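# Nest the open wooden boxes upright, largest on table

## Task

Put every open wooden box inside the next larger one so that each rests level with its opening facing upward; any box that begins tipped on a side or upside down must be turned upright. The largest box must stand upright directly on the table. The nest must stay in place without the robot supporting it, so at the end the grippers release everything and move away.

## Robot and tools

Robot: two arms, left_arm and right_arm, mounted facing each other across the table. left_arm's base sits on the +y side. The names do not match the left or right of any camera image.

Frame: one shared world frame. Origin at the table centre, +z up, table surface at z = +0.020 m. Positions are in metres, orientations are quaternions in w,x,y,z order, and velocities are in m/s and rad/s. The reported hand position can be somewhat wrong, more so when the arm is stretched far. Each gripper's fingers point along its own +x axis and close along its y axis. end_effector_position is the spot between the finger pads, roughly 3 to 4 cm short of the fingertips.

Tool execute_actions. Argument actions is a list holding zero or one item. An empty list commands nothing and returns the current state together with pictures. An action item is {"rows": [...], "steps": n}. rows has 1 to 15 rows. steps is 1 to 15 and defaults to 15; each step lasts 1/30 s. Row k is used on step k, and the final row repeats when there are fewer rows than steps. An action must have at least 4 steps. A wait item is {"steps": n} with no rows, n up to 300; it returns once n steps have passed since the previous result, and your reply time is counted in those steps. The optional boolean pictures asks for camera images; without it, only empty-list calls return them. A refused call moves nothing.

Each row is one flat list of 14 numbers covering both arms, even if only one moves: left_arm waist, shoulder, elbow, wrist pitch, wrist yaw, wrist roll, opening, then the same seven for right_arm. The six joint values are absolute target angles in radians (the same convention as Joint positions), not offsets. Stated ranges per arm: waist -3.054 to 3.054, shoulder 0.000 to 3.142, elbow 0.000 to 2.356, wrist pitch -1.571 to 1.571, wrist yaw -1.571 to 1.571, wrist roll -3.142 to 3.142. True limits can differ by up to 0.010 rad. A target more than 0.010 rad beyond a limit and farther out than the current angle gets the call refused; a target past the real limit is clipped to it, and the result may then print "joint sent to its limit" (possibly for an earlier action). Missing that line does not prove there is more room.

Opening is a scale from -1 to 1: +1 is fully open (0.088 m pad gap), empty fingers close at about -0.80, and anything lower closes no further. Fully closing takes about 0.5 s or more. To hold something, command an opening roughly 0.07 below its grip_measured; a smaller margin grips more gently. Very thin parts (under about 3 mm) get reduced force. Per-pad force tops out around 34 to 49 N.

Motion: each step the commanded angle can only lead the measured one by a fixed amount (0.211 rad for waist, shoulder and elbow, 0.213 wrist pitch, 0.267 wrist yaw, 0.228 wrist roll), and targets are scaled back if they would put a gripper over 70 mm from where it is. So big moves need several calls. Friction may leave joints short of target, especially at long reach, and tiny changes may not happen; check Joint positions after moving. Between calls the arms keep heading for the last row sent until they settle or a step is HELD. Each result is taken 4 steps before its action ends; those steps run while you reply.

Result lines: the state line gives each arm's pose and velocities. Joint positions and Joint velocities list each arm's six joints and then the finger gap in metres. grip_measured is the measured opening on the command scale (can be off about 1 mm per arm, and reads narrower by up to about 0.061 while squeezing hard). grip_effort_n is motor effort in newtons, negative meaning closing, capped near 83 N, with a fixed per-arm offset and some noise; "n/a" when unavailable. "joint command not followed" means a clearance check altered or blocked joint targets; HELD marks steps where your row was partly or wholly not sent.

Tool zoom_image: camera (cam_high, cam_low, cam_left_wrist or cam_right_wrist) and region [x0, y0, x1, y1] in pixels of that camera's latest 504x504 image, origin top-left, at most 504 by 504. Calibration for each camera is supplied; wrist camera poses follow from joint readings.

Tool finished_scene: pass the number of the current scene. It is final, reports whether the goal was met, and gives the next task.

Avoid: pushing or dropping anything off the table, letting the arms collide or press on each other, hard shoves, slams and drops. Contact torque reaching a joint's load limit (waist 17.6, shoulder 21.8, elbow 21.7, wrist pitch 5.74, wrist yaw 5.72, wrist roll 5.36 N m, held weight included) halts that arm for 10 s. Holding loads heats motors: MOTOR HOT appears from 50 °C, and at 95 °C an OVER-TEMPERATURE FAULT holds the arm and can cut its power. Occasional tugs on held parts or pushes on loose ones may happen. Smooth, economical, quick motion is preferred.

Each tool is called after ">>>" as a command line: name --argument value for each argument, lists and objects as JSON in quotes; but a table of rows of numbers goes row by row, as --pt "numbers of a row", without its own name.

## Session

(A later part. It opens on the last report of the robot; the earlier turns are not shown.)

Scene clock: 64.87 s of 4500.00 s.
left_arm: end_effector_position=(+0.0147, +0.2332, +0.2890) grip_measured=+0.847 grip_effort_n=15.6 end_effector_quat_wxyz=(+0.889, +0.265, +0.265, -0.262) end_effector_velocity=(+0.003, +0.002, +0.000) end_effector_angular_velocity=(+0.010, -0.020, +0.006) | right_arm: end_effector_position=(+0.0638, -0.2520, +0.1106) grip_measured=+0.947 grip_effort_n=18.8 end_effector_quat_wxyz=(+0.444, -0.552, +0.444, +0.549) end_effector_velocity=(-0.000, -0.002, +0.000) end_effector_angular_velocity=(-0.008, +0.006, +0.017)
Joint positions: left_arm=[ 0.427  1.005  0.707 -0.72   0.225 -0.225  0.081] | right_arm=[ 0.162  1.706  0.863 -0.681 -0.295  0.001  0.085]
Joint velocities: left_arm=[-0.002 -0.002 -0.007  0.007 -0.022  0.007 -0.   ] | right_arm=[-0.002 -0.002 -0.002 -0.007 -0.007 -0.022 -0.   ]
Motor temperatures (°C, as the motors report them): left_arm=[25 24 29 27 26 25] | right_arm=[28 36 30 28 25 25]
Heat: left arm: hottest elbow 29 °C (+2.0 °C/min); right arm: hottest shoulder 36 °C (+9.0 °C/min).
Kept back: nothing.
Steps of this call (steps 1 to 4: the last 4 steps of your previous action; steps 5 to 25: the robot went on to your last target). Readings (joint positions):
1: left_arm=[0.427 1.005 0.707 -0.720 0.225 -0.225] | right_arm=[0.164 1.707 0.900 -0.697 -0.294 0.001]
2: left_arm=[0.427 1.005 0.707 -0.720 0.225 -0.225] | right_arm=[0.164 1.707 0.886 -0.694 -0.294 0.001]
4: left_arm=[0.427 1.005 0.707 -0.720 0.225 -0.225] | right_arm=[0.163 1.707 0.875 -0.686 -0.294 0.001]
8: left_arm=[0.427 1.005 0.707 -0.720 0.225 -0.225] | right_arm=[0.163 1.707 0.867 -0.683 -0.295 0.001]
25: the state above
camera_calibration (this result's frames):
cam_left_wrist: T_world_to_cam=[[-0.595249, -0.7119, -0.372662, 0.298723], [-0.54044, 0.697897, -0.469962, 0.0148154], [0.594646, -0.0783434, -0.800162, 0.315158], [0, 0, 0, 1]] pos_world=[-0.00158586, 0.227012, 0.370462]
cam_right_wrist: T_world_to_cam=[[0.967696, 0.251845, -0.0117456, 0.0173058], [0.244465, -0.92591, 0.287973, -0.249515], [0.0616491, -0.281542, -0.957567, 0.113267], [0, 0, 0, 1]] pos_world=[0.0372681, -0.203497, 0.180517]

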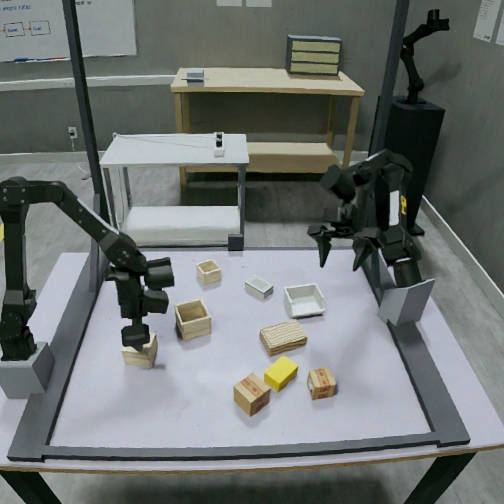

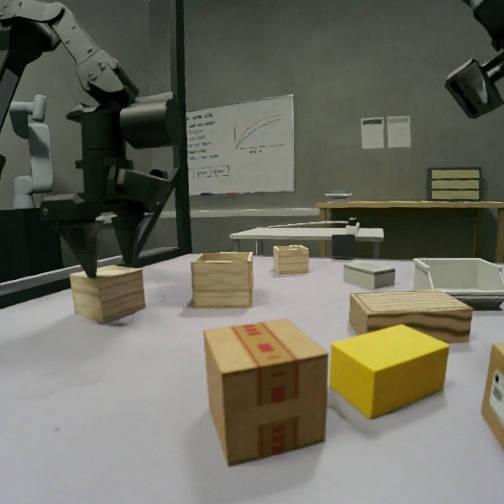

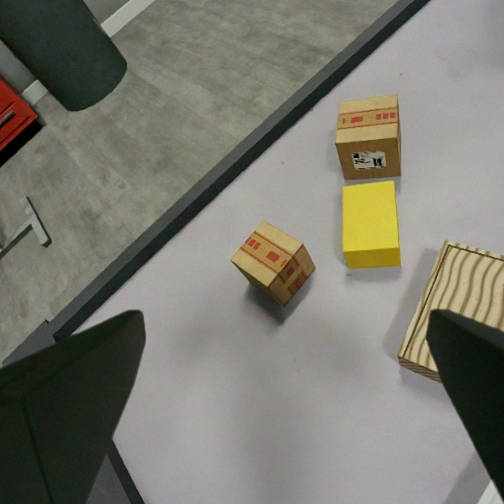

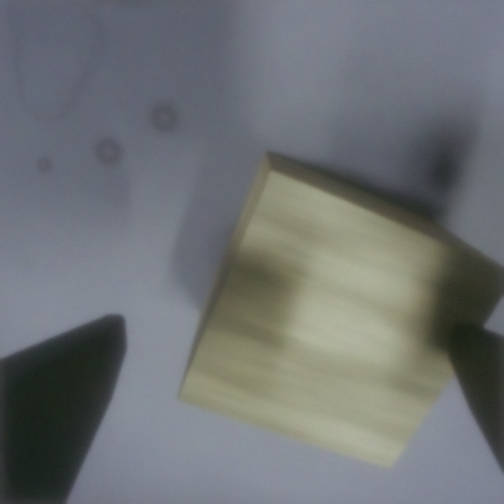

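>>> execute_actions --actions '[{"rows":[[0.427,1.0,0.7,-0.718,0.225,-0.225,0.85,0.15,1.66,0.86,-0.62,-0.3,0.42,0.95]],"steps":15}]'

>>> execute_actions --actions '[{"steps":10}]' --pictures true

Scene clock: 65.47 s of 4500.00 s.
left_arm: end_effector_position=(+0.0147, +0.2332, +0.2890) grip_measured=+0.847 grip_effort_n=15.6 end_effector_quat_wxyz=(+0.889, +0.265, +0.265, -0.262) end_effector_velocity=(+0.001, -0.000, +0.001) end_effector_angular_velocity=(-0.017, -0.002, +0.012) | right_arm: end_effector_position=(+0.0603, -0.2369, +0.1207) grip_measured=+0.947 grip_effort_n=18.4 end_effector_quat_wxyz=(+0.552, -0.432, +0.522, +0.486) end_effector_velocity=(+0.002, +0.001, +0.003) end_effector_angular_velocity=(+0.002, +0.014, -0.248)
Joint positions: left_arm=[ 0.427  1.005  0.707 -0.72   0.225 -0.225  0.081] | right_arm=[ 0.152  1.669  0.862 -0.625 -0.295  0.389  0.085]
Joint velocities: left_arm=[-0.002 -0.002 -0.002  0.007 -0.007 -0.022 -0.   ] | right_arm=[-0.007 -0.007  0.002 -0.007  0.007  0.242 -0.   ]
Motor temperatures (°C, as the motors report them): left_arm=[25 24 29 27 26 25] | right_arm=[28 36 30 28 25 25]
Heat: left arm: hottest elbow 29 °C (+2.0 °C/min); right arm: hottest shoulder 36 °C (+9.1 °C/min).
Steps of this call (steps 1 to 7: the robot went on to your last target; steps 8 to 18: the first 11 steps of this action). Readings (joint positions):
8: left_arm=[0.427 1.005 0.707 -0.720 0.225 -0.225] | right_arm=[0.162 1.702 0.863 -0.675 -0.295 0.033]
9: left_arm=[0.427 1.005 0.707 -0.720 0.225 -0.225] | right_arm=[0.160 1.697 0.862 -0.663 -0.295 0.089]
11: left_arm=[0.427 1.005 0.707 -0.720 0.225 -0.225] | right_arm=[0.156 1.682 0.862 -0.640 -0.295 0.195]
15: left_arm=[0.427 1.005 0.707 -0.720 0.225 -0.225] | right_arm=[0.152 1.669 0.862 -0.628 -0.295 0.348]
18: the state above

Scene clock: 65.80 s of 4500.00 s.
left_arm: end_effector_position=(+0.0147, +0.2332, +0.2890) grip_measured=+0.847 grip_effort_n=15.1 end_effector_quat_wxyz=(+0.889, +0.265, +0.265, -0.262) end_effector_velocity=(-0.000, -0.001, +0.001) end_effector_angular_velocity=(-0.008, -0.010, -0.000) | right_arm: end_effector_position=(+0.0601, -0.2362, +0.1210) grip_measured=+0.947 grip_effort_n=18.4 end_effector_quat_wxyz=(+0.558, -0.423, +0.528, +0.480) end_effector_velocity=(-0.001, +0.001, +0.000) end_effector_angular_velocity=(+0.006, +0.009, -0.007)
Joint positions: left_arm=[ 0.427  1.005  0.707 -0.72   0.225 -0.225  0.081] | right_arm=[ 0.152  1.668  0.862 -0.622 -0.295  0.416  0.085]
Joint velocities: left_arm=[-0.002 -0.007 -0.002  0.007 -0.007 -0.007 -0.   ] | right_arm=[-0.002 -0.002 -0.002  0.007 -0.007  0.007 -0.   ]
Motor temperatures (°C, as the motors report them): left_arm=[25 24 29 27 26 25] | right_arm=[28 36 30 28 25 25]
Heat: left arm: hottest elbow 29 °C (+2.0 °C/min); right arm: hottest shoulder 36 °C (+9.0 °C/min).
Kept back: nothing.
Steps of this call (steps 1 to 4: the last 4 steps of your previous action; steps 5 to 10: the robot went on to your last target). Readings (joint positions):
1: left_arm=[0.427 1.005 0.707 -0.720 0.225 -0.225] | right_arm=[0.152 1.669 0.862 -0.624 -0.295 0.396]
2: left_arm=[0.427 1.005 0.707 -0.720 0.225 -0.225] | right_arm=[0.152 1.668 0.862 -0.624 -0.295 0.402]
4: left_arm=[0.427 1.005 0.707 -0.720 0.225 -0.225] | right_arm=[0.152 1.668 0.862 -0.623 -0.295 0.409]
8: left_arm=[0.427 1.005 0.707 -0.720 0.225 -0.225] | right_arm=[0.152 1.668 0.862 -0.623 -0.295 0.415]
10: the state above
camera_calibration (this result's frames):
cam_left_wrist: T_world_to_cam=[[-0.595249, -0.7119, -0.372662, 0.298723], [-0.54044, 0.697897, -0.469962, 0.0148154], [0.594646, -0.0783434, -0.800162, 0.315158], [0, 0, 0, 1]] pos_world=[-0.00158586, 0.227012, 0.370462]
cam_right_wrist: T_world_to_cam=[[0.989363, -0.138721, -0.0437985, -0.0726158], [-0.12731, -0.971345, 0.200703, -0.21481], [-0.0703852, -0.192992, -0.978673, 0.159386], [0, 0, 0, 1]] pos_world=[0.0557145, -0.187967, 0.195919]

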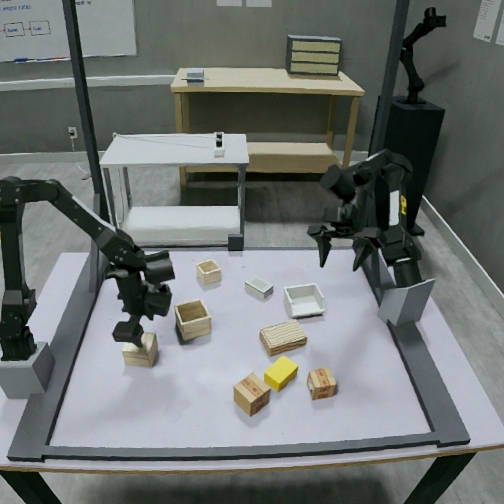

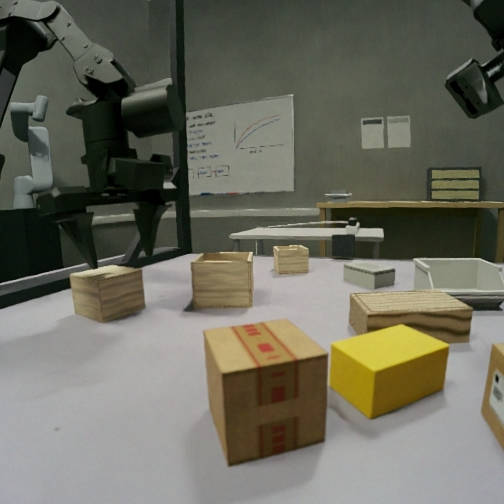

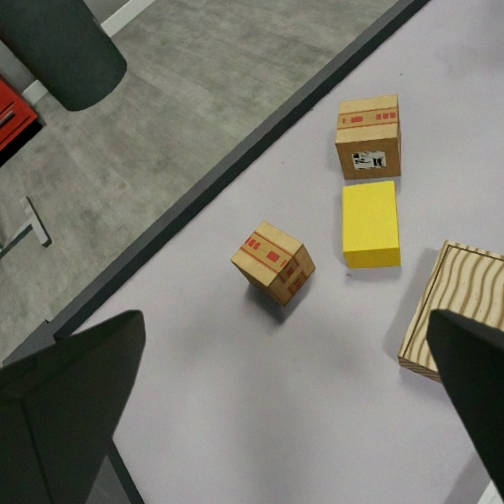

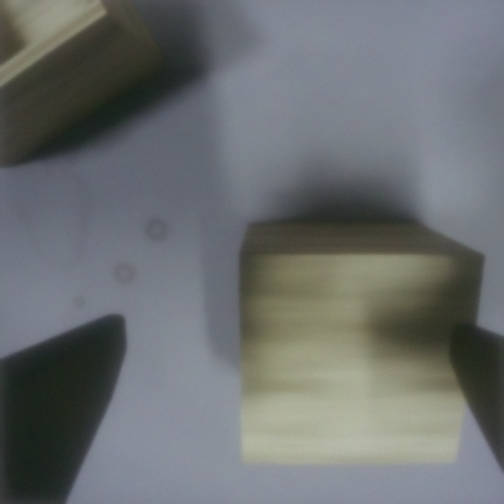

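>>> execute_actions --actions '[{"rows":[[0.427,1.0,0.7,-0.718,0.225,-0.225,0.85,0.09,1.668,0.87,-0.63,-0.3,0.40,0.95]],"steps":12}]'

>>> execute_actions --actions '[{"rows":[[0.427,1.0,0.7,-0.718,0.225,-0.225,0.85,0.10,1.75,0.84,-0.52,-0.3,0.40,0.95]],"steps":15}]'

>>> execute_actions --actions '[{"steps":8}]' --pictures true

Scene clock: 66.20 s of 4500.00 s.
left_arm: end_effector_position=(+0.0147, +0.2332, +0.2890) grip_measured=+0.847 grip_effort_n=15.1 end_effector_quat_wxyz=(+0.889, +0.265, +0.265, -0.262) end_effector_velocity=(-0.002, -0.002, +0.000) end_effector_angular_velocity=(-0.011, +0.001, -0.009) | right_arm: end_effector_position=(+0.0748, -0.2320, +0.1257) grip_measured=+0.947 grip_effort_n=17.9 end_effector_quat_wxyz=(+0.571, -0.408, +0.535, +0.471) end_effector_velocity=(+0.006, -0.003, -0.001) end_effector_angular_velocity=(-0.011, +0.003, -0.003)
Joint positions: left_arm=[ 0.427  1.005  0.707 -0.72   0.225 -0.225  0.081] | right_arm=[ 0.095  1.668  0.862 -0.627 -0.299  0.404  0.085]
Joint velocities: left_arm=[-0.002 -0.007 -0.002  0.007  0.007 -0.007 -0.   ] | right_arm=[-0.022  0.002 -0.007 -0.007 -0.007 -0.022  0.   ]
Motor temperatures (°C, as the motors report them): left_arm=[25 24 29 27 26 25] | right_arm=[28 36 30 28 25 25]
Heat: left arm: hottest elbow 29 °C (+2.0 °C/min); right arm: hottest shoulder 36 °C (+9.1 °C/min).
Steps of this call (steps 1 to 4: the robot went on to your last target; steps 5 to 12: the first 8 steps of this action). Readings (joint positions):
5: left_arm=[0.427 1.005 0.707 -0.720 0.225 -0.225] | right_arm=[0.149 1.668 0.862 -0.622 -0.298 0.416]
6: left_arm=[0.427 1.005 0.707 -0.720 0.225 -0.225] | right_arm=[0.139 1.668 0.862 -0.622 -0.299 0.413]
8: left_arm=[0.427 1.005 0.707 -0.720 0.225 -0.225] | right_arm=[0.113 1.668 0.862 -0.624 -0.299 0.409]
12: the state above

Scene clock: 66.70 s of 4500.00 s.
left_arm: end_effector_position=(+0.0147, +0.2332, +0.2890) grip_measured=+0.847 grip_effort_n=15.1 end_effector_quat_wxyz=(+0.889, +0.265, +0.265, -0.262) end_effector_velocity=(-0.001, -0.002, +0.003) end_effector_angular_velocity=(-0.011, -0.013, -0.003) | right_arm: end_effector_position=(+0.0783, -0.2207, +0.1080) grip_measured=+0.947 grip_effort_n=18.4 end_effector_quat_wxyz=(+0.572, -0.404, +0.529, +0.480) end_effector_velocity=(-0.001, +0.006, -0.001) end_effector_angular_velocity=(+0.025, +0.010, +0.014)
Joint positions: left_arm=[ 0.427  1.005  0.707 -0.72   0.225 -0.225  0.081] | right_arm=[ 0.096  1.737  0.852 -0.526 -0.299  0.402  0.085]
Joint velocities: left_arm=[-0.002 -0.007  0.002  0.007 -0.007 -0.007 -0.   ] | right_arm=[-0.002  0.007 -0.002  0.037 -0.007 -0.007 -0.   ]
Motor temperatures (°C, as the motors report them): left_arm=[25 24 29 27 26 25] | right_arm=[28 36 30 28 25 25]
Heat: left arm: hottest elbow 29 °C (+2.0 °C/min); right arm: hottest shoulder 36 °C (+9.0 °C/min).
Steps of this call (steps 1 to 4: the last 4 steps of your previous action; steps 5 to 15: the first 11 steps of this action). Readings (joint positions):
5: left_arm=[0.427 1.005 0.707 -0.720 0.225 -0.225] | right_arm=[0.093 1.673 0.862 -0.620 -0.299 0.403]
6: left_arm=[0.427 1.005 0.707 -0.720 0.225 -0.225] | right_arm=[0.094 1.684 0.861 -0.591 -0.299 0.402]
8: left_arm=[0.427 1.005 0.707 -0.720 0.225 -0.225] | right_arm=[0.094 1.711 0.861 -0.556 -0.299 0.402]
12: left_arm=[0.427 1.005 0.707 -0.720 0.225 -0.225] | right_arm=[0.096 1.734 0.852 -0.535 -0.299 0.402]
15: the state above

Scene clock: 66.97 s of 4500.00 s.
left_arm: end_effector_position=(+0.0147, +0.2332, +0.2890) grip_measured=+0.847 grip_effort_n=15.1 end_effector_quat_wxyz=(+0.889, +0.265, +0.265, -0.262) end_effector_velocity=(+0.001, +0.005, -0.003) end_effector_angular_velocity=(-0.003, +0.018, +0.036) | right_arm: end_effector_position=(+0.0784, -0.2202, +0.1075) grip_measured=+0.947 grip_effort_n=17.9 end_effector_quat_wxyz=(+0.572, -0.404, +0.528, +0.481) end_effector_velocity=(-0.003, -0.006, -0.002) end_effector_angular_velocity=(-0.030, +0.017, +0.004)
Joint positions: left_arm=[ 0.427  1.005  0.707 -0.72   0.225 -0.225  0.081] | right_arm=[ 0.096  1.739  0.852 -0.522 -0.299  0.402  0.085]
Joint velocities: left_arm=[ 0.002  0.002 -0.002 -0.022 -0.007 -0.022 -0.   ] | right_arm=[ 0.002  0.002 -0.002 -0.022 -0.022 -0.007  0.   ]
Motor temperatures (°C, as the motors report them): left_arm=[25 24 29 27 26 25] | right_arm=[28 36 30 28 25 25]
Heat: left arm: hottest elbow 29 °C (+2.0 °C/min); right arm: hottest shoulder 36 °C (+9.0 °C/min).
Kept back: nothing.
Steps of this call (steps 1 to 4: the last 4 steps of your previous action; steps 5 to 8: the robot went on to your last target). Readings (joint positions):
1: left_arm=[0.427 1.005 0.707 -0.720 0.225 -0.225] | right_arm=[0.096 1.737 0.852 -0.525 -0.299 0.402]
2: left_arm=[0.427 1.005 0.707 -0.720 0.225 -0.225] | right_arm=[0.096 1.737 0.852 -0.525 -0.299 0.402]
4: left_arm=[0.427 1.005 0.707 -0.720 0.225 -0.225] | right_arm=[0.096 1.738 0.852 -0.523 -0.299 0.402]
8: the state above
camera_calibration (this result's frames):
cam_left_wrist: T_world_to_cam=[[-0.595249, -0.7119, -0.372662, 0.298723], [-0.54044, 0.697897, -0.469962, 0.0148154], [0.594646, -0.0783434, -0.800162, 0.315158], [0, 0, 0, 1]] pos_world=[-0.00158586, 0.227012, 0.370462]
cam_right_wrist: T_world_to_cam=[[0.983868, -0.170224, -0.0550199, -0.0943862], [-0.15886, -0.972759, 0.168831, -0.188571], [-0.0822602, -0.157367, -0.984108, 0.159894], [0, 0, 0, 1]] pos_world=[0.07606, -0.174339, 0.183997]

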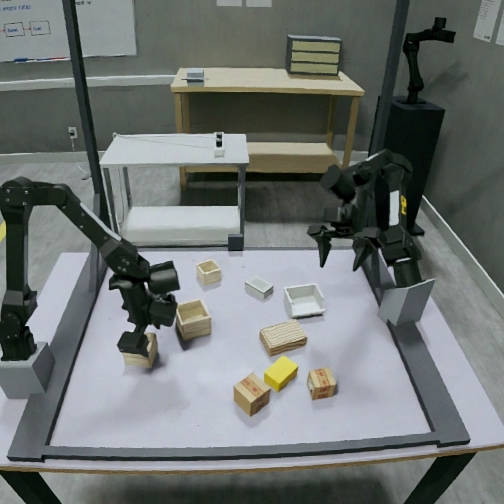

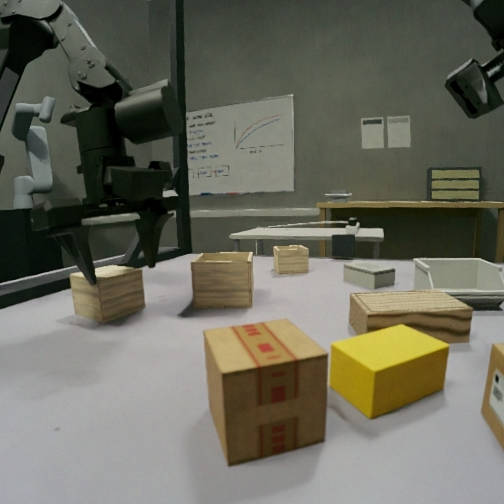

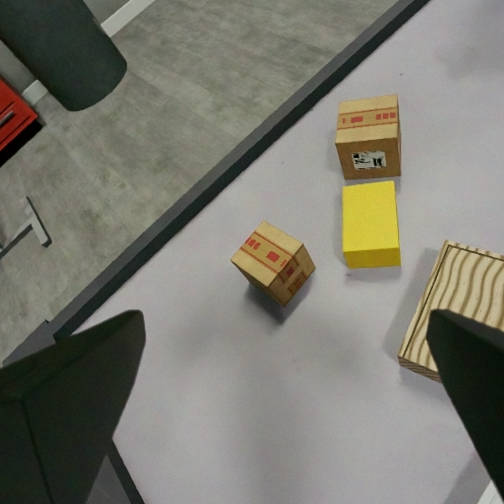

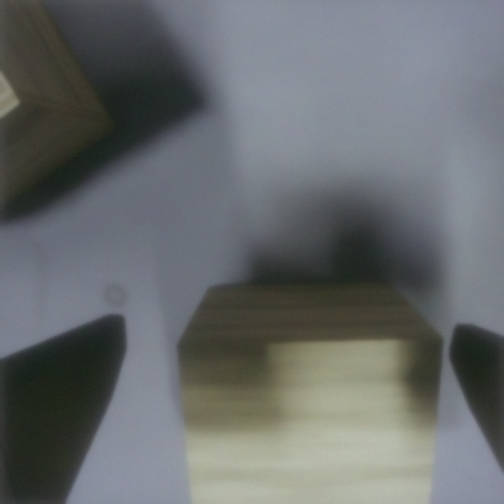

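>>> execute_actions --actions '[{"rows":[[0.427,1.0,0.7,-0.718,0.225,-0.225,0.85,0.09,1.86,0.82,-0.47,-0.3,0.40,0.95]],"steps":15}]'

>>> execute_actions --actions '[{"steps":8}]' --pictures true

Scene clock: 67.53 s of 4500.00 s.
left_arm: end_effector_position=(+0.0147, +0.2332, +0.2890) grip_measured=+0.847 grip_effort_n=15.1 end_effector_quat_wxyz=(+0.889, +0.265, +0.265, -0.262) end_effector_velocity=(+0.000, +0.000, +0.002) end_effector_angular_velocity=(-0.011, -0.011, +0.003) | right_arm: end_effector_position=(+0.0908, -0.2309, +0.0763) grip_measured=+0.947 grip_effort_n=17.9 end_effector_quat_wxyz=(+0.565, -0.421, +0.549, +0.450) end_effector_velocity=(+0.002, +0.002, +0.001) end_effector_angular_velocity=(+0.009, +0.008, -0.002)
Joint positions: left_arm=[ 0.427  1.005  0.707 -0.72   0.225 -0.225  0.081] | right_arm=[ 0.093  1.846  0.827 -0.474 -0.299  0.402  0.085]
Joint velocities: left_arm=[ 0.002 -0.007 -0.002  0.007 -0.007 -0.007 -0.   ] | right_arm=[-0.012 -0.002 -0.002  0.007 -0.007 -0.007 -0.   ]
Motor temperatures (°C, as the motors report them): left_arm=[25 24 29 27 26 25] | right_arm=[28 36 30 28 25 25]
Heat: left arm: hottest elbow 29 °C (+2.0 °C/min); right arm: hottest shoulder 36 °C (+8.1 °C/min).
Steps of this call (steps 1 to 6: the robot went on to your last target; steps 7 to 17: the first 11 steps of this action). Readings (joint positions):
7: left_arm=[0.427 1.005 0.707 -0.720 0.225 -0.225] | right_arm=[0.096 1.750 0.850 -0.517 -0.299 0.402]
8: left_arm=[0.427 1.005 0.707 -0.720 0.225 -0.225] | right_arm=[0.096 1.766 0.850 -0.498 -0.299 0.402]
10: left_arm=[0.427 1.005 0.707 -0.720 0.225 -0.225] | right_arm=[0.095 1.809 0.845 -0.486 -0.299 0.402]
14: left_arm=[0.427 1.005 0.707 -0.720 0.225 -0.225] | right_arm=[0.093 1.844 0.827 -0.480 -0.299 0.402]
17: the state above

Scene clock: 67.80 s of 4500.00 s.
left_arm: end_effector_position=(+0.0147, +0.2332, +0.2890) grip_measured=+0.847 grip_effort_n=15.1 end_effector_quat_wxyz=(+0.889, +0.265, +0.265, -0.262) end_effector_velocity=(-0.001, +0.002, -0.004) end_effector_angular_velocity=(+0.001, +0.016, +0.006) | right_arm: end_effector_position=(+0.0911, -0.2309, +0.0756) grip_measured=+0.947 grip_effort_n=17.9 end_effector_quat_wxyz=(+0.565, -0.421, +0.549, +0.449) end_effector_velocity=(+0.003, -0.004, -0.001) end_effector_angular_velocity=(-0.010, -0.009, -0.014)
Joint positions: left_arm=[ 0.427  1.005  0.707 -0.72   0.225 -0.225  0.081] | right_arm=[ 0.092  1.848  0.827 -0.472 -0.299  0.402  0.085]
Joint velocities: left_arm=[-0.002 -0.002 -0.007 -0.007  0.007 -0.007 -0.   ] | right_arm=[-0.002 -0.002 -0.007 -0.007  0.007  0.007 -0.   ]
Motor temperatures (°C, as the motors report them): left_arm=[25 24 29 27 26 25] | right_arm=[28 36 30 28 25 25]
Heat: left arm: hottest elbow 29 °C (+2.0 °C/min); right arm: hottest shoulder 36 °C (+8.0 °C/min).
Kept back: nothing.
Steps of this call (steps 1 to 4: the last 4 steps of your previous action; steps 5 to 8: the robot went on to your last target). Readings (joint positions):
1: left_arm=[0.427 1.005 0.707 -0.720 0.225 -0.225] | right_arm=[0.092 1.846 0.827 -0.474 -0.299 0.402]
2: left_arm=[0.427 1.005 0.707 -0.720 0.225 -0.225] | right_arm=[0.092 1.846 0.827 -0.474 -0.299 0.402]
4: left_arm=[0.427 1.005 0.707 -0.720 0.225 -0.225] | right_arm=[0.092 1.848 0.827 -0.473 -0.299 0.402]
8: the state above
camera_calibration (this result's frames):
cam_left_wrist: T_world_to_cam=[[-0.595249, -0.7119, -0.372662, 0.298723], [-0.54044, 0.697897, -0.469962, 0.0148154], [0.594646, -0.0783434, -0.800162, 0.315158], [0, 0, 0, 1]] pos_world=[-0.00158586, 0.227012, 0.370462]
cam_right_wrist: T_world_to_cam=[[0.979127, -0.201165, -0.0290364, -0.119164], [-0.18834, -0.951702, 0.242471, -0.189691], [-0.0764106, -0.231941, -0.969724, 0.109013], [0, 0, 0, 1]] pos_world=[0.0892802, -0.179216, 0.148247]

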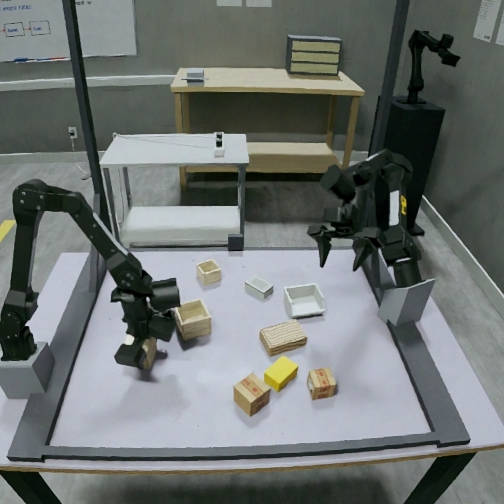

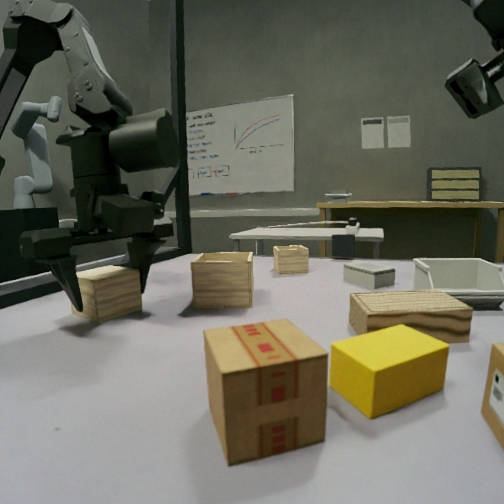

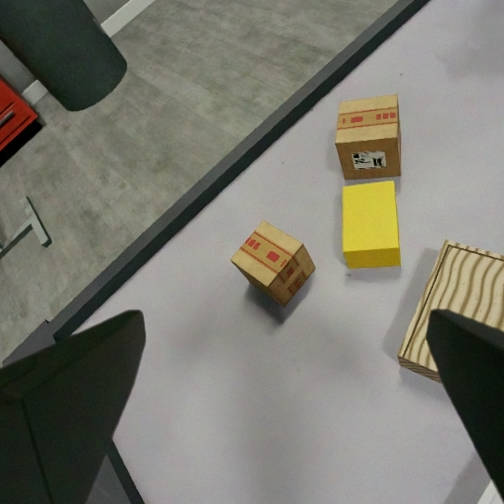

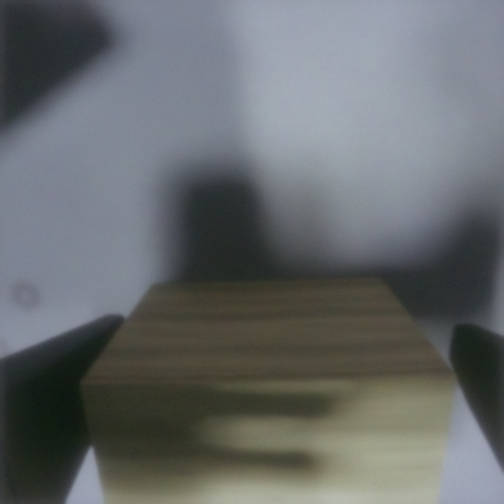

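>>> execute_actions --actions '[{"rows":[[0.427,1.0,0.7,-0.718,0.225,-0.225,0.85,0.09,1.825,0.775,-0.465,-0.3,0.40,0.95]],"steps":15}]'

>>> execute_actions --actions '[{"rows":[[0.427,1.0,0.7,-0.718,0.225,-0.225,0.85,0.09,1.825,0.775,-0.465,-0.3,0.40,0.4]],"steps":15}]' --pictures true

Scene clock: 68.30 s of 4500.00 s.
left_arm: end_effector_position=(+0.0147, +0.2332, +0.2890) grip_measured=+0.847 grip_effort_n=15.6 end_effector_quat_wxyz=(+0.889, +0.265, +0.265, -0.262) end_effector_velocity=(-0.001, -0.003, +0.000) end_effector_angular_velocity=(-0.019, +0.009, +0.003) | right_arm: end_effector_position=(+0.0940, -0.2430, +0.0723) grip_measured=+0.947 grip_effort_n=18.4 end_effector_quat_wxyz=(+0.564, -0.425, +0.553, +0.442) end_effector_velocity=(-0.001, -0.003, +0.004) end_effector_angular_velocity=(+0.007, -0.006, +0.012)
Joint positions: left_arm=[ 0.427  1.005  0.707 -0.72   0.225 -0.225  0.081] | right_arm=[ 0.092  1.834  0.787 -0.465 -0.299  0.402  0.085]
Joint velocities: left_arm=[-0.002  0.002  0.002  0.007  0.007 -0.022  0.   ] | right_arm=[ 0.002 -0.027 -0.012 -0.007  0.007 -0.007 -0.   ]
Motor temperatures (°C, as the motors report them): left_arm=[25 24 29 27 26 25] | right_arm=[28 36 30 28 25 25]
Heat: left arm: hottest elbow 29 °C (+2.0 °C/min); right arm: hottest shoulder 36 °C (+8.1 °C/min).
Steps of this call (steps 1 to 4: the robot went on to your last target; steps 5 to 15: the first 11 steps of this action). Readings (joint positions):
5: left_arm=[0.427 1.005 0.707 -0.720 0.225 -0.225] | right_arm=[0.092 1.848 0.823 -0.469 -0.299 0.402]
6: left_arm=[0.427 1.005 0.707 -0.720 0.225 -0.225] | right_arm=[0.092 1.846 0.817 -0.465 -0.299 0.402]
8: left_arm=[0.427 1.005 0.707 -0.720 0.225 -0.225] | right_arm=[0.092 1.841 0.802 -0.465 -0.299 0.402]
12: left_arm=[0.427 1.005 0.707 -0.720 0.225 -0.225] | right_arm=[0.092 1.837 0.788 -0.465 -0.299 0.402]
15: the state above

Scene clock: 68.80 s of 4500.00 s.
left_arm: end_effector_position=(+0.0147, +0.2332, +0.2890) grip_measured=+0.847 grip_effort_n=15.1 end_effector_quat_wxyz=(+0.889, +0.265, +0.265, -0.262) end_effector_velocity=(-0.000, +0.002, -0.001) end_effector_angular_velocity=(+0.001, +0.002, +0.012) | right_arm: end_effector_position=(+0.0939, -0.2431, +0.0730) grip_measured=+0.543 grip_effort_n=-83.5 end_effector_quat_wxyz=(+0.564, -0.424, +0.553, +0.443) end_effector_velocity=(-0.000, +0.000, -0.001) end_effector_angular_velocity=(+0.002, +0.007, +0.021)
Joint positions: left_arm=[ 0.427  1.005  0.707 -0.72   0.225 -0.225  0.081] | right_arm=[ 0.092  1.831  0.786 -0.466 -0.299  0.402  0.066]
Joint velocities: left_arm=[-0.002 -0.002 -0.002 -0.007 -0.007 -0.007 -0.   ] | right_arm=[-0.002  0.002 -0.002  0.007 -0.007 -0.022 -0.   ]
Motor temperatures (°C, as the motors report them): left_arm=[25 24 29 27 26 25] | right_arm=[28 36 30 28 25 25]
Heat: left arm: hottest elbow 29 °C (+2.0 °C/min); right arm: hottest shoulder 36 °C (+8.0 °C/min).
Steps of this call (steps 1 to 4: the last 4 steps of your previous action; steps 5 to 15: the first 11 steps of this action). Readings (joint positions):
5: left_arm=[0.427 1.005 0.707 -0.720 0.225 -0.225] | right_arm=[0.092 1.833 0.786 -0.465 -0.299 0.402]
6: left_arm=[0.427 1.005 0.707 -0.720 0.225 -0.225] | right_arm=[0.092 1.833 0.786 -0.465 -0.299 0.402]
8: left_arm=[0.427 1.005 0.707 -0.720 0.225 -0.225] | right_arm=[0.092 1.832 0.786 -0.465 -0.299 0.402]
12: left_arm=[0.427 1.005 0.707 -0.720 0.225 -0.225] | right_arm=[0.092 1.831 0.786 -0.466 -0.299 0.402]
15: the state above
camera_calibration (this result's frames):
cam_left_wrist: T_world_to_cam=[[-0.595249, -0.7119, -0.372662, 0.298723], [-0.54044, 0.697897, -0.469962, 0.0148154], [0.594646, -0.0783434, -0.800162, 0.315158], [0, 0, 0, 1]] pos_world=[-0.00158586, 0.227012, 0.370462]
cam_right_wrist: T_world_to_cam=[[0.978004, -0.207257, -0.0235015, -0.126193], [-0.194419, -0.946592, 0.257224, -0.199317], [-0.0755579, -0.246997, -0.966066, 0.0998285], [0, 0, 0, 1]] pos_world=[0.0922094, -0.190169, 0.144744]

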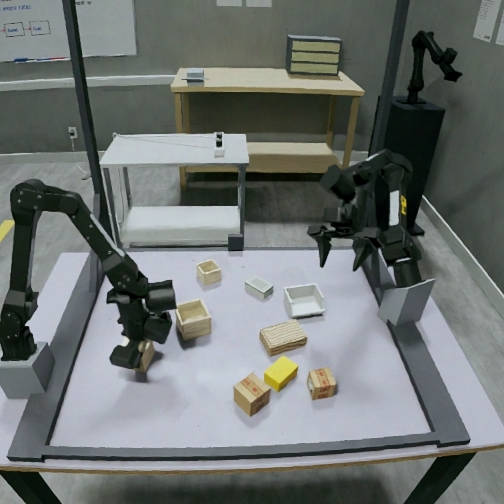

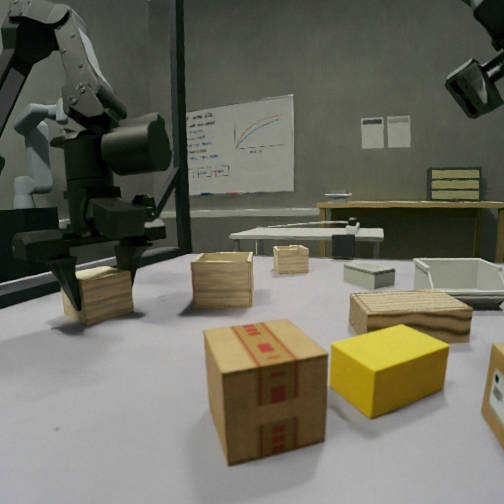

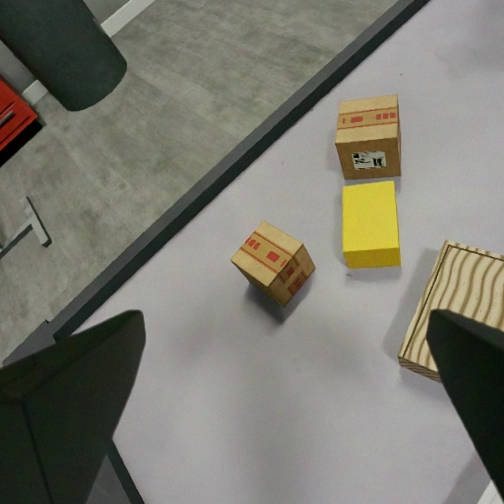

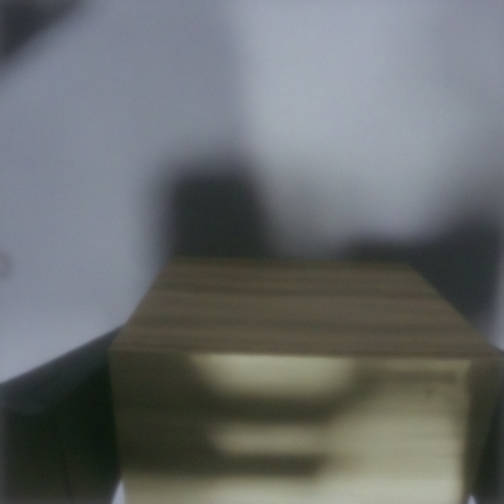

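>>> execute_actions --actions '[{"rows":[[0.427,1.0,0.7,-0.718,0.225,-0.225,0.85,0.09,1.6,0.95,-0.85,-0.3,0.40,0.4]],"steps":15}]'

>>> execute_actions --actions '[{"rows":[[0.427,1.0,0.7,-0.718,0.225,-0.225,0.85,0.3,1.6,1.4,-1.0,-0.13,0,0.4]],"steps":15}]'

>>> execute_actions --actions '[{"rows":[[0.427,1.0,0.7,-0.718,0.225,-0.225,0.85,0.9,1.7,1.5,-0.9,-0.13,0,0.4]],"steps":15}]'

>>> execute_actions --actions '[{"steps":15}]'

>>> execute_actions --actions '[{"rows":[[0.427,1.0,0.7,-0.718,0.225,-0.225,0.85,0.9,1.7,1.5,0.3,-0.13,0,0.4]],"steps":15}]'

>>> execute_actions --actions '[{"steps":20}]' --pictures true

Scene clock: 69.50 s of 4500.00 s.
left_arm: end_effector_position=(+0.0147, +0.2332, +0.2890) grip_measured=+0.847 grip_effort_n=15.1 end_effector_quat_wxyz=(+0.889, +0.265, +0.265, -0.262) end_effector_velocity=(+0.002, +0.002, +0.001) end_effector_angular_velocity=(-0.003, -0.018, +0.012) | right_arm: end_effector_position=(+0.0676, -0.2408, +0.1563) grip_measured=+0.543 grip_effort_n=-83.5 end_effector_quat_wxyz=(+0.567, -0.418, +0.546, +0.454) end_effector_velocity=(+0.012, -0.076, -0.002) end_effector_angular_velocity=(-0.343, -0.043, -0.092)
Joint positions: left_arm=[ 0.427  1.005  0.707 -0.72   0.225 -0.225  0.081] | right_arm=[ 0.092  1.608  0.945 -0.817 -0.299  0.402  0.066]
Joint velocities: left_arm=[-0.002 -0.007 -0.007  0.007 -0.022 -0.007 -0.   ] | right_arm=[-0.007 -0.007  0.002 -0.374 -0.007 -0.022 -0.   ]
Motor temperatures (°C, as the motors report them): left_arm=[25 24 29 27 26 25] | right_arm=[28 36 30 28 25 25]
Heat: left arm: hottest elbow 29 °C (+2.0 °C/min); right arm: hottest shoulder 36 °C (+8.1 °C/min).
Steps of this call (steps 1 to 4: the last 4 steps of your previous action; steps 5 to 10: the robot went on to your last target; steps 11 to 21: the first 11 steps of this action). Readings (joint positions):
11: left_arm=[0.427 1.005 0.707 -0.720 0.225 -0.225] | right_arm=[0.092 1.819 0.794 -0.484 -0.299 0.402]
12: left_arm=[0.427 1.005 0.707 -0.720 0.225 -0.225] | right_arm=[0.092 1.799 0.808 -0.536 -0.299 0.402]
14: left_arm=[0.427 1.005 0.707 -0.720 0.225 -0.225] | right_arm=[0.092 1.729 0.847 -0.618 -0.299 0.402]
18: left_arm=[0.427 1.005 0.707 -0.720 0.225 -0.225] | right_arm=[0.092 1.623 0.936 -0.766 -0.299 0.402]
21: the state above

Scene clock: 70.00 s of 4500.00 s.
left_arm: end_effector_position=(+0.0147, +0.2332, +0.2890) grip_measured=+0.847 grip_effort_n=15.1 end_effector_quat_wxyz=(+0.889, +0.265, +0.265, -0.262) end_effector_velocity=(+0.001, +0.002, +0.001) end_effector_angular_velocity=(+0.012, -0.017, +0.009) | right_arm: end_effector_position=(-0.0166, -0.1868, +0.2435) grip_measured=+0.543 grip_effort_n=-83.5 end_effector_quat_wxyz=(+0.484, -0.536, +0.305, +0.621) end_effector_velocity=(-0.081, +0.070, +0.183) end_effector_angular_velocity=(+0.478, +0.031, +0.385)
Joint positions: left_arm=[ 0.427  1.005  0.707 -0.72   0.225 -0.225  0.081] | right_arm=[ 0.291  1.603  1.353 -0.984 -0.144  0.03   0.066]
Joint velocities: left_arm=[-0.002 -0.002  0.002 -0.007 -0.022  0.007 -0.   ] | right_arm=[ 0.027 -0.115  0.525 -0.125  0.081 -0.242 -0.   ]
Motor temperatures (°C, as the motors report them): left_arm=[25 24 29 28 26 25] | right_arm=[28 36 30 28 25 25]
Heat: left arm: hottest elbow 29 °C (+2.0 °C/min); right arm: hottest shoulder 36 °C (+8.0 °C/min).
Steps of this call (steps 1 to 4: the last 4 steps of your previous action; steps 5 to 15: the first 11 steps of this action). Readings (joint positions):
5: left_arm=[0.427 1.005 0.707 -0.720 0.225 -0.225] | right_arm=[0.102 1.608 0.961 -0.863 -0.274 0.370]
6: left_arm=[0.427 1.005 0.707 -0.720 0.225 -0.225] | right_arm=[0.139 1.611 0.996 -0.915 -0.227 0.315]
8: left_arm=[0.427 1.005 0.707 -0.720 0.225 -0.225] | right_arm=[0.220 1.611 1.077 -0.944 -0.196 0.212]
12: left_arm=[0.427 1.005 0.707 -0.720 0.225 -0.225] | right_arm=[0.284 1.611 1.265 -0.977 -0.157 0.070]
15: the state above

Scene clock: 70.50 s of 4500.00 s.
left_arm: end_effector_position=(+0.0147, +0.2332, +0.2890) grip_measured=+0.847 grip_effort_n=15.1 end_effector_quat_wxyz=(+0.889, +0.265, +0.265, -0.262) end_effector_velocity=(+0.001, +0.003, -0.000) end_effector_angular_velocity=(+0.015, -0.014, +0.012) | right_arm: end_effector_position=(-0.1624, -0.2326, +0.2193) grip_measured=+0.543 grip_effort_n=-83.5 end_effector_quat_wxyz=(+0.329, -0.580, +0.190, +0.720) end_effector_velocity=(-0.344, -0.333, -0.103) end_effector_angular_velocity=(-0.332, +0.021, +1.194)
Joint positions: left_arm=[ 0.427  1.005  0.707 -0.72   0.225 -0.225  0.081] | right_arm=[ 0.699  1.681  1.479 -0.908 -0.125  0.003  0.066]
Joint velocities: left_arm=[-0.002 -0.002 -0.002 -0.007 -0.022  0.007 -0.   ] | right_arm=[ 1.228  0.042  0.056  0.037 -0.007 -0.007 -0.   ]
Motor temperatures (°C, as the motors report them): left_arm=[25 24 29 28 26 25] | right_arm=[28 36 30 28 25 25]
Heat: left arm: hottest elbow 29 °C (+2.0 °C/min); right arm: hottest shoulder 36 °C (+8.1 °C/min).
Steps of this call (steps 1 to 4: the last 4 steps of your previous action; steps 5 to 15: the first 11 steps of this action). Readings (joint positions):
5: left_arm=[0.427 1.005 0.707 -0.720 0.225 -0.225] | right_arm=[0.303 1.604 1.388 -0.995 -0.130 0.010]
6: left_arm=[0.427 1.005 0.707 -0.720 0.225 -0.225] | right_arm=[0.328 1.617 1.403 -0.981 -0.124 0.009]
8: left_arm=[0.427 1.005 0.707 -0.720 0.225 -0.225] | right_arm=[0.405 1.647 1.438 -0.937 -0.124 0.006]
12: left_arm=[0.427 1.005 0.707 -0.720 0.225 -0.225] | right_arm=[0.574 1.674 1.470 -0.916 -0.125 0.004]
15: the state above

Scene clock: 71.00 s of 4500.00 s.
left_arm: end_effector_position=(+0.0147, +0.2332, +0.2890) grip_measured=+0.847 grip_effort_n=15.1 end_effector_quat_wxyz=(+0.889, +0.265, +0.265, -0.262) end_effector_velocity=(-0.002, +0.003, -0.004) end_effector_angular_velocity=(-0.005, +0.027, +0.020) | right_arm: end_effector_position=(-0.2126, -0.2919, +0.2044) grip_measured=+0.543 grip_effort_n=-83.5 end_effector_quat_wxyz=(+0.241, -0.602, +0.156, +0.745) end_effector_velocity=(-0.001, -0.006, -0.001) end_effector_angular_velocity=(-0.015, -0.001, +0.005)
Joint positions: left_arm=[ 0.427  1.005  0.707 -0.72   0.225 -0.225  0.081] | right_arm=[ 0.895  1.687  1.488 -0.902 -0.132  0.002  0.066]
Joint velocities: left_arm=[-0.002 -0.002 -0.002 -0.022  0.007 -0.022 -0.   ] | right_arm=[ 0.012 -0.002 -0.002 -0.007 -0.007  0.007  0.   ]
Motor temperatures (°C, as the motors report them): left_arm=[25 24 29 28 26 25] | right_arm=[28 36 30 28 25 25]
Heat: left arm: hottest elbow 29 °C (+2.0 °C/min); right arm: hottest shoulder 36 °C (+8.0 °C/min).
Kept back: nothing.
Steps of this call (steps 1 to 4: the last 4 steps of your previous action; steps 5 to 15: the robot went on to your last target). Readings (joint positions):
1: left_arm=[0.427 1.005 0.707 -0.720 0.225 -0.225] | right_arm=[0.740 1.682 1.481 -0.907 -0.125 0.003]
2: left_arm=[0.427 1.005 0.707 -0.720 0.225 -0.225] | right_arm=[0.780 1.684 1.483 -0.906 -0.125 0.003]
4: left_arm=[0.427 1.005 0.707 -0.720 0.225 -0.225] | right_arm=[0.847 1.686 1.485 -0.904 -0.130 0.002]
8: left_arm=[0.427 1.005 0.707 -0.720 0.225 -0.225] | right_arm=[0.893 1.687 1.487 -0.903 -0.132 0.002]
15: the state above

Scene clock: 71.37 s of 4500.00 s.
left_arm: end_effector_position=(+0.0147, +0.2332, +0.2890) grip_measured=+0.847 grip_effort_n=15.1 end_effector_quat_wxyz=(+0.889, +0.265, +0.265, -0.262) end_effector_velocity=(-0.002, -0.002, -0.000) end_effector_angular_velocity=(-0.008, +0.002, -0.013) | right_arm: end_effector_position=(-0.3000, -0.2440, +0.2544) grip_measured=+0.543 grip_effort_n=-83.5 end_effector_quat_wxyz=(+0.251, -0.401, +0.064, +0.879) end_effector_velocity=(-0.210, +0.100, +0.210) end_effector_angular_velocity=(+0.809, +1.166, +0.270)
Joint positions: left_arm=[ 0.427  1.005  0.707 -0.72   0.225 -0.225  0.081] | right_arm=[ 0.897  1.692  1.49  -0.381 -0.132  0.002  0.066]
Joint velocities: left_arm=[-0.007 -0.007 -0.002  0.007  0.007 -0.007 -0.   ] | right_arm=[-0.007  0.002  0.002  1.443 -0.007 -0.007 -0.   ]
Motor temperatures (°C, as the motors report them): left_arm=[25 24 29 28 26 25] | right_arm=[28 36 30 28 25 25]
Heat: left arm: hottest elbow 29 °C (+2.0 °C/min); right arm: hottest shoulder 36 °C (+8.1 °C/min).
Steps of this call (steps 1 to 11: the first 11 steps of this action). Readings (joint positions):
1: left_arm=[0.427 1.005 0.707 -0.720 0.225 -0.225] | right_arm=[0.895 1.687 1.488 -0.885 -0.132 0.002]
2: left_arm=[0.427 1.005 0.707 -0.720 0.225 -0.225] | right_arm=[0.896 1.689 1.488 -0.832 -0.132 0.002]
4: left_arm=[0.427 1.005 0.707 -0.720 0.225 -0.225] | right_arm=[0.896 1.692 1.490 -0.721 -0.132 0.002]
8: left_arm=[0.427 1.005 0.707 -0.720 0.225 -0.225] | right_arm=[0.897 1.692 1.490 -0.528 -0.132 0.002]
11: the state above

Scene clock: 72.03 s of 4500.00 s.
left_arm: end_effector_position=(+0.0147, +0.2332, +0.2890) grip_measured=+0.847 grip_effort_n=15.1 end_effector_quat_wxyz=(+0.889, +0.265, +0.265, -0.262) end_effector_velocity=(+0.002, +0.002, +0.002) end_effector_angular_velocity=(-0.006, -0.019, +0.016) | right_arm: end_effector_position=(-0.3685, -0.2254, +0.3793) grip_measured=+0.543 grip_effort_n=-83.5 end_effector_quat_wxyz=(+0.240, -0.103, -0.059, +0.964) end_effector_velocity=(-0.005, -0.002, +0.027) end_effector_angular_velocity=(+0.088, +0.090, +0.032)
Joint positions: left_arm=[ 0.427  1.005  0.707 -0.72   0.225 -0.225  0.081] | right_arm=[ 0.897  1.692  1.494  0.286 -0.132  0.002  0.066]
Joint velocities: left_arm=[ 0.002 -0.007 -0.007  0.007 -0.022 -0.007 -0.   ] | right_arm=[-0.002 -0.002 -0.002  0.125 -0.007 -0.022 -0.   ]
Motor temperatures (°C, as the motors report them): left_arm=[25 24 29 28 26 25] | right_arm=[28 36 30 28 25 25]
Heat: left arm: hottest elbow 29 °C (+2.0 °C/min); right arm: hottest shoulder 36 °C (+8.1 °C/min).
Kept back: nothing.
Steps of this call (steps 1 to 4: the last 4 steps of your previous action; steps 5 to 20: the robot went on to your last target). Readings (joint positions):
1: left_arm=[0.427 1.005 0.707 -0.720 0.225 -0.225] | right_arm=[0.897 1.692 1.490 -0.332 -0.132 0.002]
2: left_arm=[0.427 1.005 0.707 -0.720 0.225 -0.225] | right_arm=[0.897 1.692 1.490 -0.283 -0.132 0.002]
4: left_arm=[0.427 1.005 0.707 -0.720 0.225 -0.225] | right_arm=[0.897 1.692 1.490 -0.186 -0.132 0.002]
8: left_arm=[0.427 1.005 0.707 -0.720 0.225 -0.225] | right_arm=[0.897 1.692 1.490 0.010 -0.132 0.002]
20: the state above
camera_calibration (this result's frames):
cam_left_wrist: T_world_to_cam=[[-0.595249, -0.7119, -0.372662, 0.298723], [-0.54044, 0.697897, -0.469962, 0.0148154], [0.594646, -0.0783434, -0.800162, 0.315158], [0, 0, 0, 1]] pos_world=[-0.00158586, 0.227012, 0.370462]
cam_right_wrist: T_world_to_cam=[[0.428517, 0.88111, 0.200046, 0.294945], [0.482449, -0.0359318, -0.875187, 0.532932], [-0.763948, 0.471544, -0.440488, 0.0741932], [0, 0, 0, 1]] pos_world=[-0.326821, -0.275715, 0.440094]

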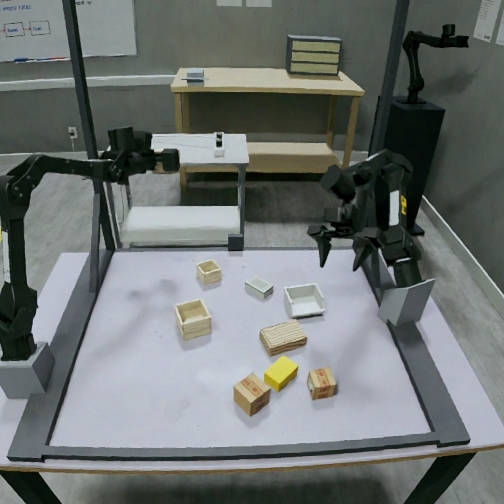

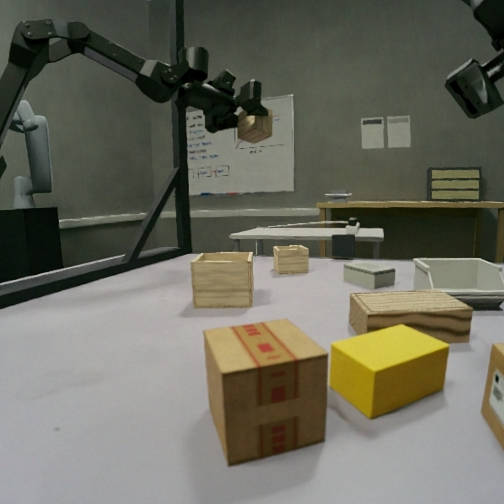

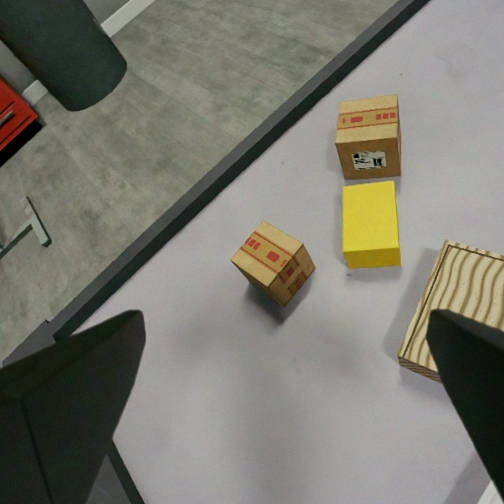

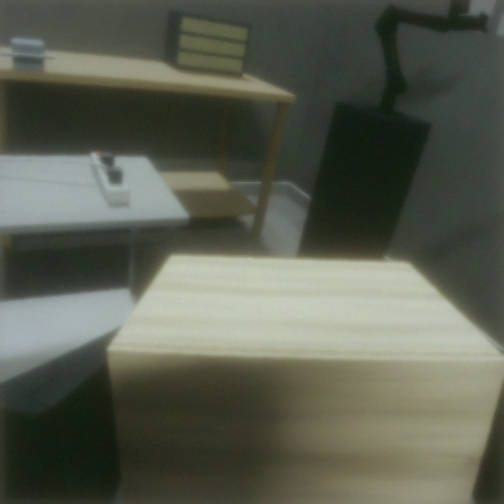

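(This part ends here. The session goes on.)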